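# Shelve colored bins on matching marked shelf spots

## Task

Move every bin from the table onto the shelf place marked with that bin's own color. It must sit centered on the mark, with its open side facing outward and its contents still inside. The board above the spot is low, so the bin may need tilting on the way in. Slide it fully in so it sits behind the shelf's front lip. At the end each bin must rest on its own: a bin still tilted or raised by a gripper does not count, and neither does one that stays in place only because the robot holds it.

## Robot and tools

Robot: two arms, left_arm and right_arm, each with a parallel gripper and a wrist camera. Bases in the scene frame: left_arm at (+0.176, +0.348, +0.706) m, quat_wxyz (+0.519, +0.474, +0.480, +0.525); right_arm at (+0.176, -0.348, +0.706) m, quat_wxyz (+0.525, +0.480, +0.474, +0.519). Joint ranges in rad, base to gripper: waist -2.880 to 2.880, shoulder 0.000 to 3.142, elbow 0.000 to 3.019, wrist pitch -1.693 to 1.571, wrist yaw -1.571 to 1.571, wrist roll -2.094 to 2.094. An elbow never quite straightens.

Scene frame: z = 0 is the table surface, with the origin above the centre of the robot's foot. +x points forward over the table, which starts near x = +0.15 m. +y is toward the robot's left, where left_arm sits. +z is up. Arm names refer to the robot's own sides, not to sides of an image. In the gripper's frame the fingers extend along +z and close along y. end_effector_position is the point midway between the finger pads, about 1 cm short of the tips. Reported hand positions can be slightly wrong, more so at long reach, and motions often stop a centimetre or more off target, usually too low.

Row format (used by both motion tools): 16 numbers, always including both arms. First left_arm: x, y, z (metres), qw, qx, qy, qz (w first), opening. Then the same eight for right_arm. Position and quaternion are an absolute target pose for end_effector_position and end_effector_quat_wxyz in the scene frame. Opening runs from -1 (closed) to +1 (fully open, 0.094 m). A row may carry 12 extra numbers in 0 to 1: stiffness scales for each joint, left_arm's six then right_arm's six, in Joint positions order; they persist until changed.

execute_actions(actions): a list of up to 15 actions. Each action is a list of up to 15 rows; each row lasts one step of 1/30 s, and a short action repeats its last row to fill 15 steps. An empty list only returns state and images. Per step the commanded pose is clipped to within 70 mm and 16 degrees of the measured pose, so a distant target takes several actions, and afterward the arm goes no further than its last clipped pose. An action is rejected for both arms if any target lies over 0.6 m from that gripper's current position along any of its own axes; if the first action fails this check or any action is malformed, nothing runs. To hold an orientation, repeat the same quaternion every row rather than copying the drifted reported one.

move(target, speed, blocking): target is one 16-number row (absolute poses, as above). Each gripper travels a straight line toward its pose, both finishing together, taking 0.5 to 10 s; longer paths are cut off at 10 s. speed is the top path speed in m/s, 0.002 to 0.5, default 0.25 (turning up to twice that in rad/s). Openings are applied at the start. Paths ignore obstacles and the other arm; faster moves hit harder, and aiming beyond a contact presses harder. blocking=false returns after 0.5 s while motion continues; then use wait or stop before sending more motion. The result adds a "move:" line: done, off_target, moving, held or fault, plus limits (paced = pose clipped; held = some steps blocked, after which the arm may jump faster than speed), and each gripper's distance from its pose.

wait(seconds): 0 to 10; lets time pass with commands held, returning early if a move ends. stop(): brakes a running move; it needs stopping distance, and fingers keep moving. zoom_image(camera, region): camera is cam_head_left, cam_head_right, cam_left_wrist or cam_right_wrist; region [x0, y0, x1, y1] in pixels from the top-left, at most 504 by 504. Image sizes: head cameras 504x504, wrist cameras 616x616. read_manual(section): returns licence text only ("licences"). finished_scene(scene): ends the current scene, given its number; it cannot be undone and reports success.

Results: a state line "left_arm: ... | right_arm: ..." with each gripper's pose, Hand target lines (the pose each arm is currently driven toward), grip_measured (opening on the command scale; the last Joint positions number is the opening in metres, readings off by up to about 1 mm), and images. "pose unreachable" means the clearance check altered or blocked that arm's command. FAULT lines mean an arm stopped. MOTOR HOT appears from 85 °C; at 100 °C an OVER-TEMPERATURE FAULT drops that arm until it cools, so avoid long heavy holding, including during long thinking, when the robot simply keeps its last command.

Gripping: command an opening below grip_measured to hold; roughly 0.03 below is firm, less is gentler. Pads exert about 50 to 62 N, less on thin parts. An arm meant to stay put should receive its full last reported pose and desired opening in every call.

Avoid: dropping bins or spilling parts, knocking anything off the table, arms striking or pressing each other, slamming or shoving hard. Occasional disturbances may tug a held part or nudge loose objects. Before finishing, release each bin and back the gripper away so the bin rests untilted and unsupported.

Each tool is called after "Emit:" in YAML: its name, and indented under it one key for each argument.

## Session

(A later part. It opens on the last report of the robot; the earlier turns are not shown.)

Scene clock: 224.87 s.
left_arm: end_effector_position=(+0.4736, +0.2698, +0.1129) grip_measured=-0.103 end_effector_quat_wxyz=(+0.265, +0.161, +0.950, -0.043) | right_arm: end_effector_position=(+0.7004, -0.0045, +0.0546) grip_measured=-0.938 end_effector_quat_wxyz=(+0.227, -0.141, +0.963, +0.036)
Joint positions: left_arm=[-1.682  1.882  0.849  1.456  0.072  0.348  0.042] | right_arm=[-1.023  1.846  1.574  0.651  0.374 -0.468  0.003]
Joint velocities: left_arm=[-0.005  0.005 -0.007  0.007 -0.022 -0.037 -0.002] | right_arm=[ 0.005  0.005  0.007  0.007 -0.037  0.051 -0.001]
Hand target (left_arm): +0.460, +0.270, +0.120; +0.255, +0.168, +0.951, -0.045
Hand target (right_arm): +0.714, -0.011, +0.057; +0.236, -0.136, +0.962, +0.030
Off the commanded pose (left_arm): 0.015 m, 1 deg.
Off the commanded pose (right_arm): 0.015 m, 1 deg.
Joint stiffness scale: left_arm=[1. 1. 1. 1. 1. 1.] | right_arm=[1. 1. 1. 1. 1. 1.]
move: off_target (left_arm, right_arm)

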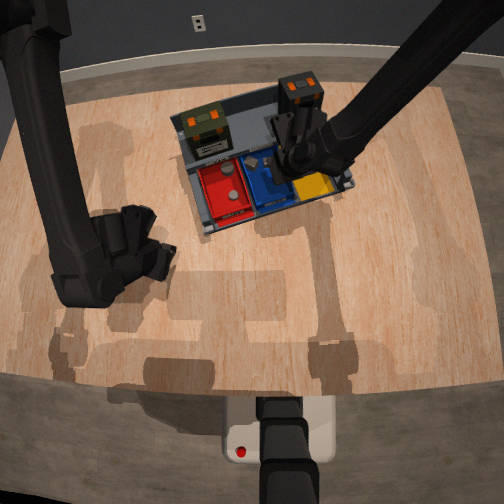

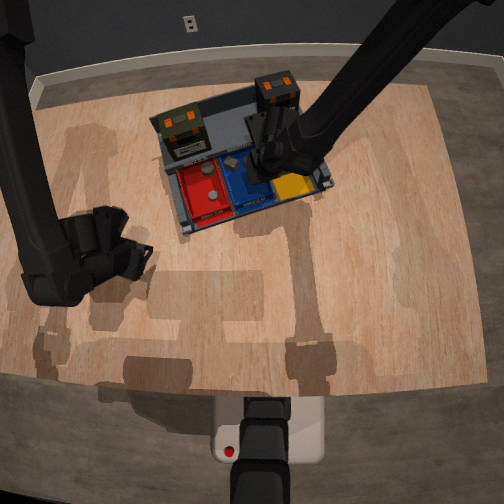

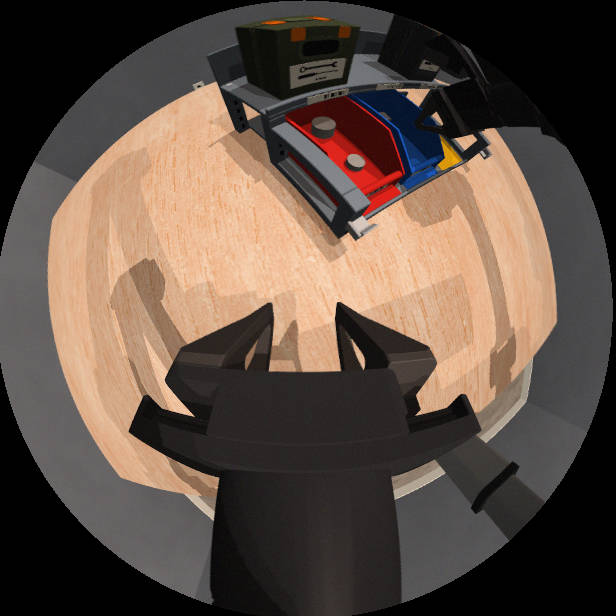

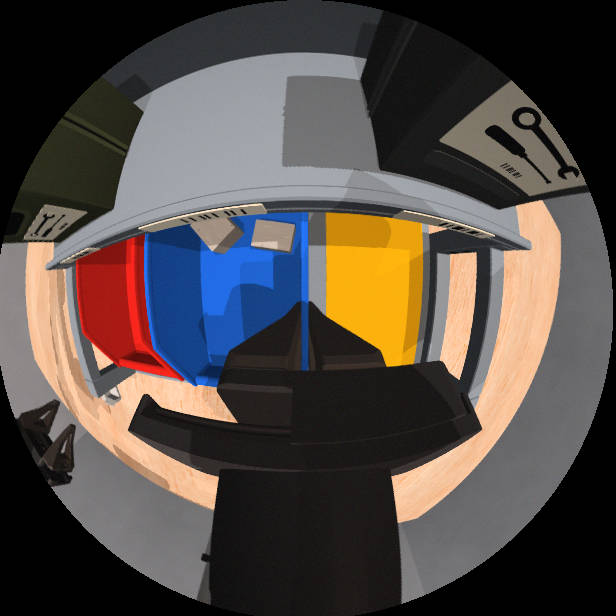

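Emit:
execute_actions:
  actions:
    - [[0.46,0.27,0.12,0.2549,0.1677,0.9512,-0.0449,-0.1,0.716,-0.010,0.057,0.236,-0.136,0.9618,0.03,-1],[0.46,0.27,0.12,0.2549,0.1677,0.9512,-0.0449,-0.1,0.717,-0.010,0.057,0.236,-0.136,0.9618,0.03,-1],[0.46,0.27,0.12,0.2549,0.1677,0.9512,-0.0449,-0.1,0.718,-0.009,0.057,0.236,-0.136,0.9618,0.03,-1],[0.46,0.27,0.12,0.2549,0.1677,0.9512,-0.0449,-0.1,0.719,-0.009,0.057,0.236,-0.136,0.9618,0.03,-1]]
    - [[0.46,0.27,0.12,0.2549,0.1677,0.9512,-0.0449,-0.1,0.708,-0.006,0.057,0.23,-0.138,0.963,0.032,-0.1]]

Emit:
move:
  target: [0.46,0.27,0.12,0.2549,0.1677,0.9512,-0.0449,-0.1, 0.64,-0.02,0.17,0.225,-0.14,0.964,0.032,-0.1]
  speed: 0.15

Emit:
zoom_image:
  camera: "cam_right_wrist"
  region: [100, 100, 450, 350]

Scene clock: 231.17 s.
left_arm: end_effector_position=(+0.4736, +0.2698, +0.1129) grip_measured=-0.103 end_effector_quat_wxyz=(+0.265, +0.161, +0.950, -0.043) | right_arm: end_effector_position=(+0.7047, -0.0052, +0.0546) grip_measured=-0.101 end_effector_quat_wxyz=(+0.229, -0.140, +0.963, +0.033)
Joint positions: left_arm=[-1.682  1.882  0.849  1.456  0.072  0.348  0.042] | right_arm=[-1.023  1.846  1.582  0.649  0.379 -0.469  0.042]
Joint velocities: left_arm=[ 0.005 -0.015 -0.002  0.002 -0.051  0.037 -0.   ] | right_arm=[-0.005 -0.015  0.002  0.012  0.022 -0.022 -0.001]
Hand target (left_arm): +0.460, +0.270, +0.120; +0.255, +0.168, +0.951, -0.045
Hand target (right_arm): +0.708, -0.006, +0.057; +0.230, -0.138, +0.963, +0.032
Off the commanded pose (left_arm): 0.015 m, 1 deg.
Off the commanded pose (right_arm): 0.004 m, 0 deg.
Joint stiffness scale: left_arm=[1. 1. 1. 1. 1. 1.] | right_arm=[1. 1. 1. 1. 1. 1.]

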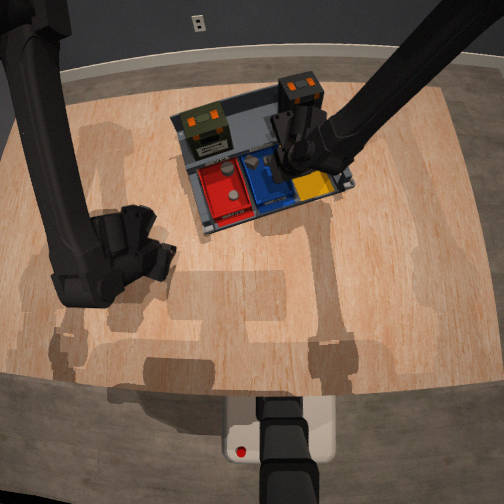

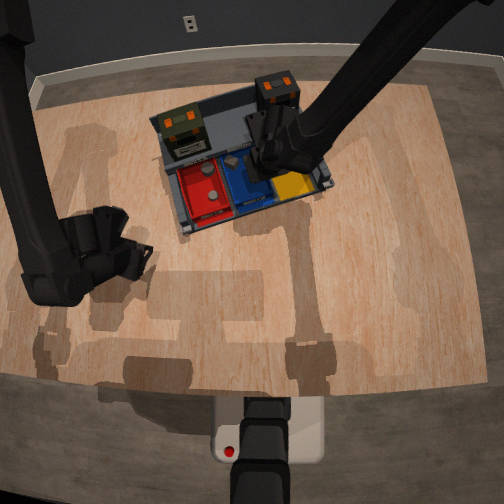

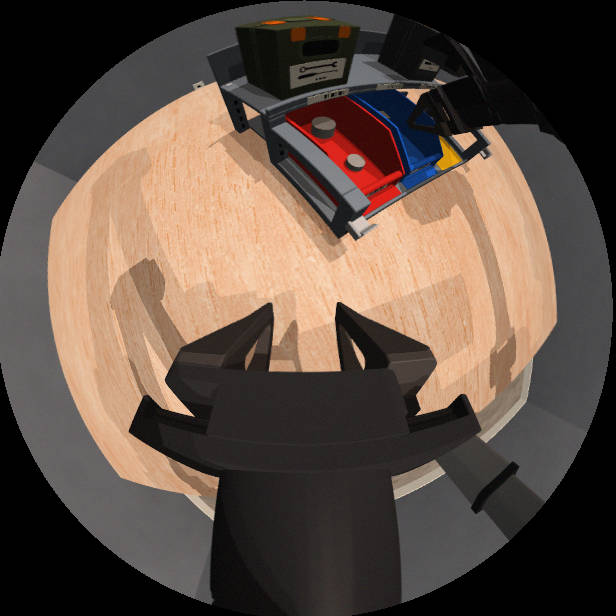

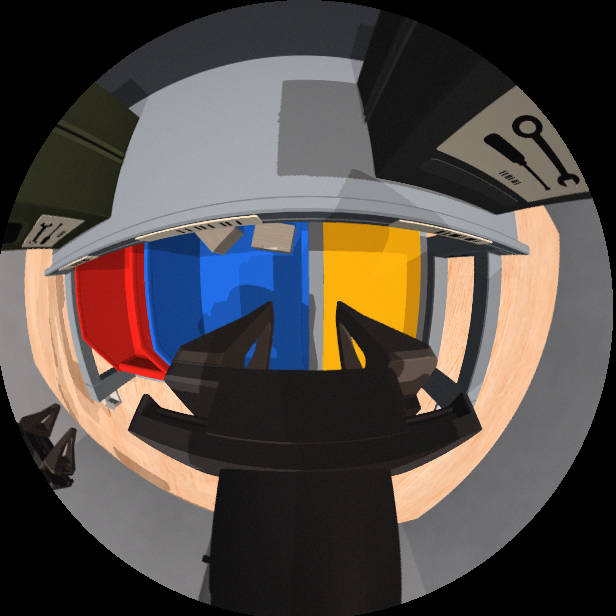

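Scene clock: 232.43 s.
left_arm: end_effector_position=(+0.4736, +0.2698, +0.1129) grip_measured=-0.103 end_effector_quat_wxyz=(+0.265, +0.161, +0.950, -0.043) | right_arm: end_effector_position=(+0.6365, -0.0204, +0.1626) grip_measured=-0.101 end_effector_quat_wxyz=(+0.216, -0.142, +0.966, +0.032)
Joint positions: left_arm=[-1.682  1.882  0.849  1.456  0.072  0.348  0.042] | right_arm=[-0.933  1.643  1.155  0.86   0.472 -0.496  0.042]
Joint velocities: left_arm=[ 0.005 -0.015  0.012 -0.012  0.051  0.007 -0.   ] | right_arm=[ 0.005 -0.005 -0.007 -0.012  0.007 -0.007 -0.   ]
Hand target (left_arm): +0.460, +0.270, +0.120; +0.255, +0.168, +0.951, -0.045
Hand target (right_arm): +0.641, -0.019, +0.170; +0.225, -0.139, +0.964, +0.032
Off the commanded pose (left_arm): 0.015 m, 1 deg.
Off the commanded pose (right_arm): 0.008 m, 1 deg.
Joint stiffness scale: left_arm=[1. 1. 1. 1. 1. 1.] | right_arm=[1. 1. 1. 1. 1. 1.]
move: off_target (left_arm)

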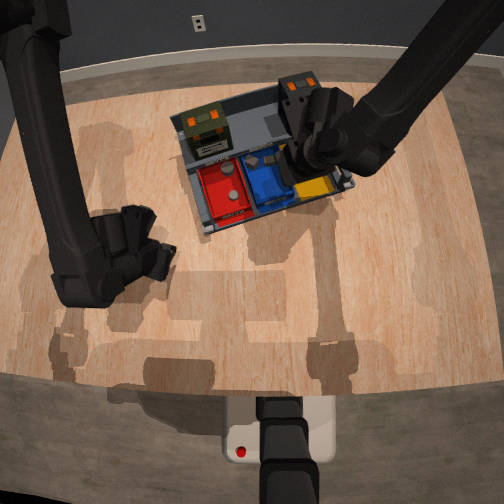

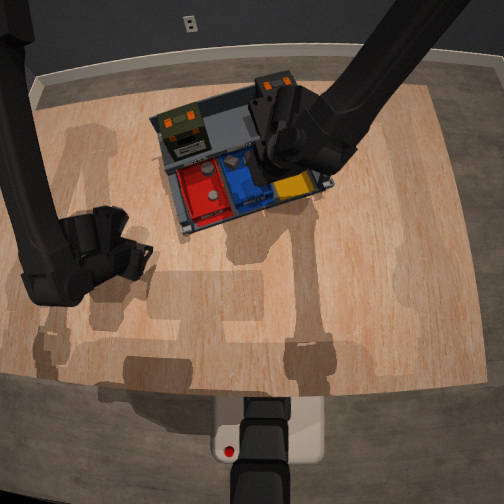

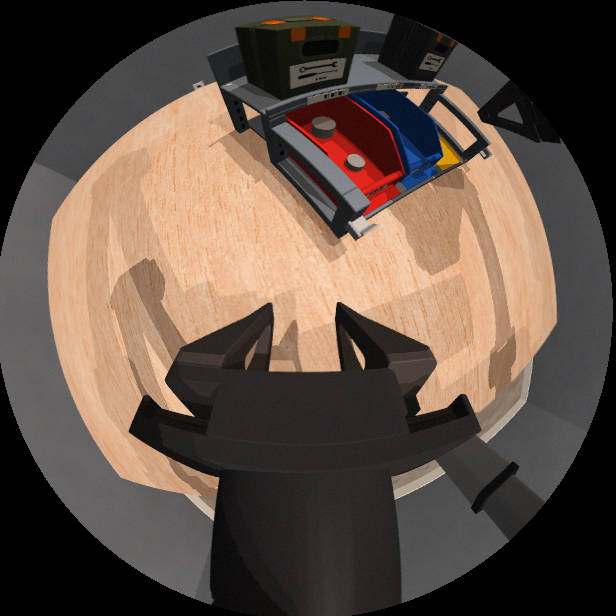

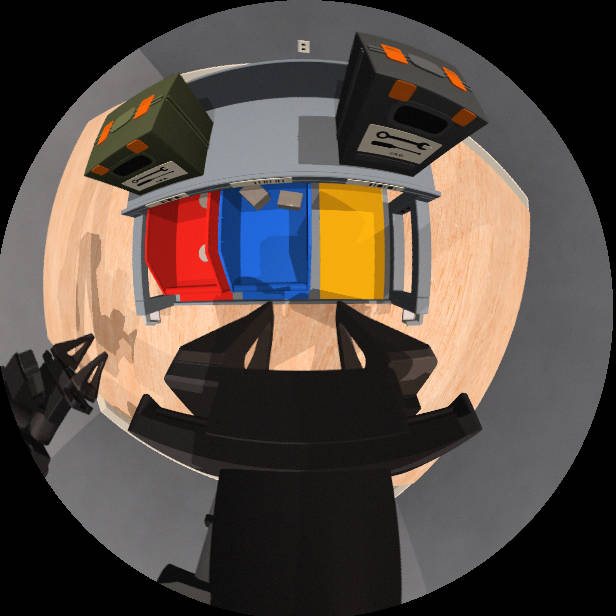

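Region (100, 100, 450, 350) of cam_right_wrist's 616x616 image, scaled by 1.440, with more detail than that image has; it fills the top 360 rows of this view, and the rest is white.

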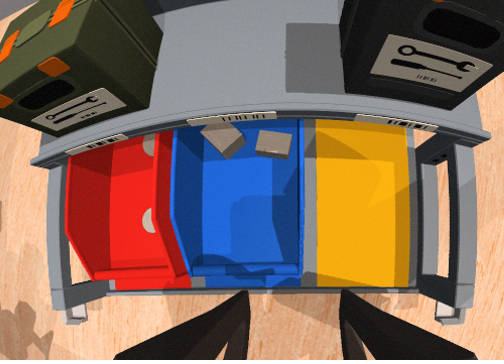

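Both bins look seated and centered.

Emit:
finished_scene:
  scene: 1

The scene is finished: the task was done.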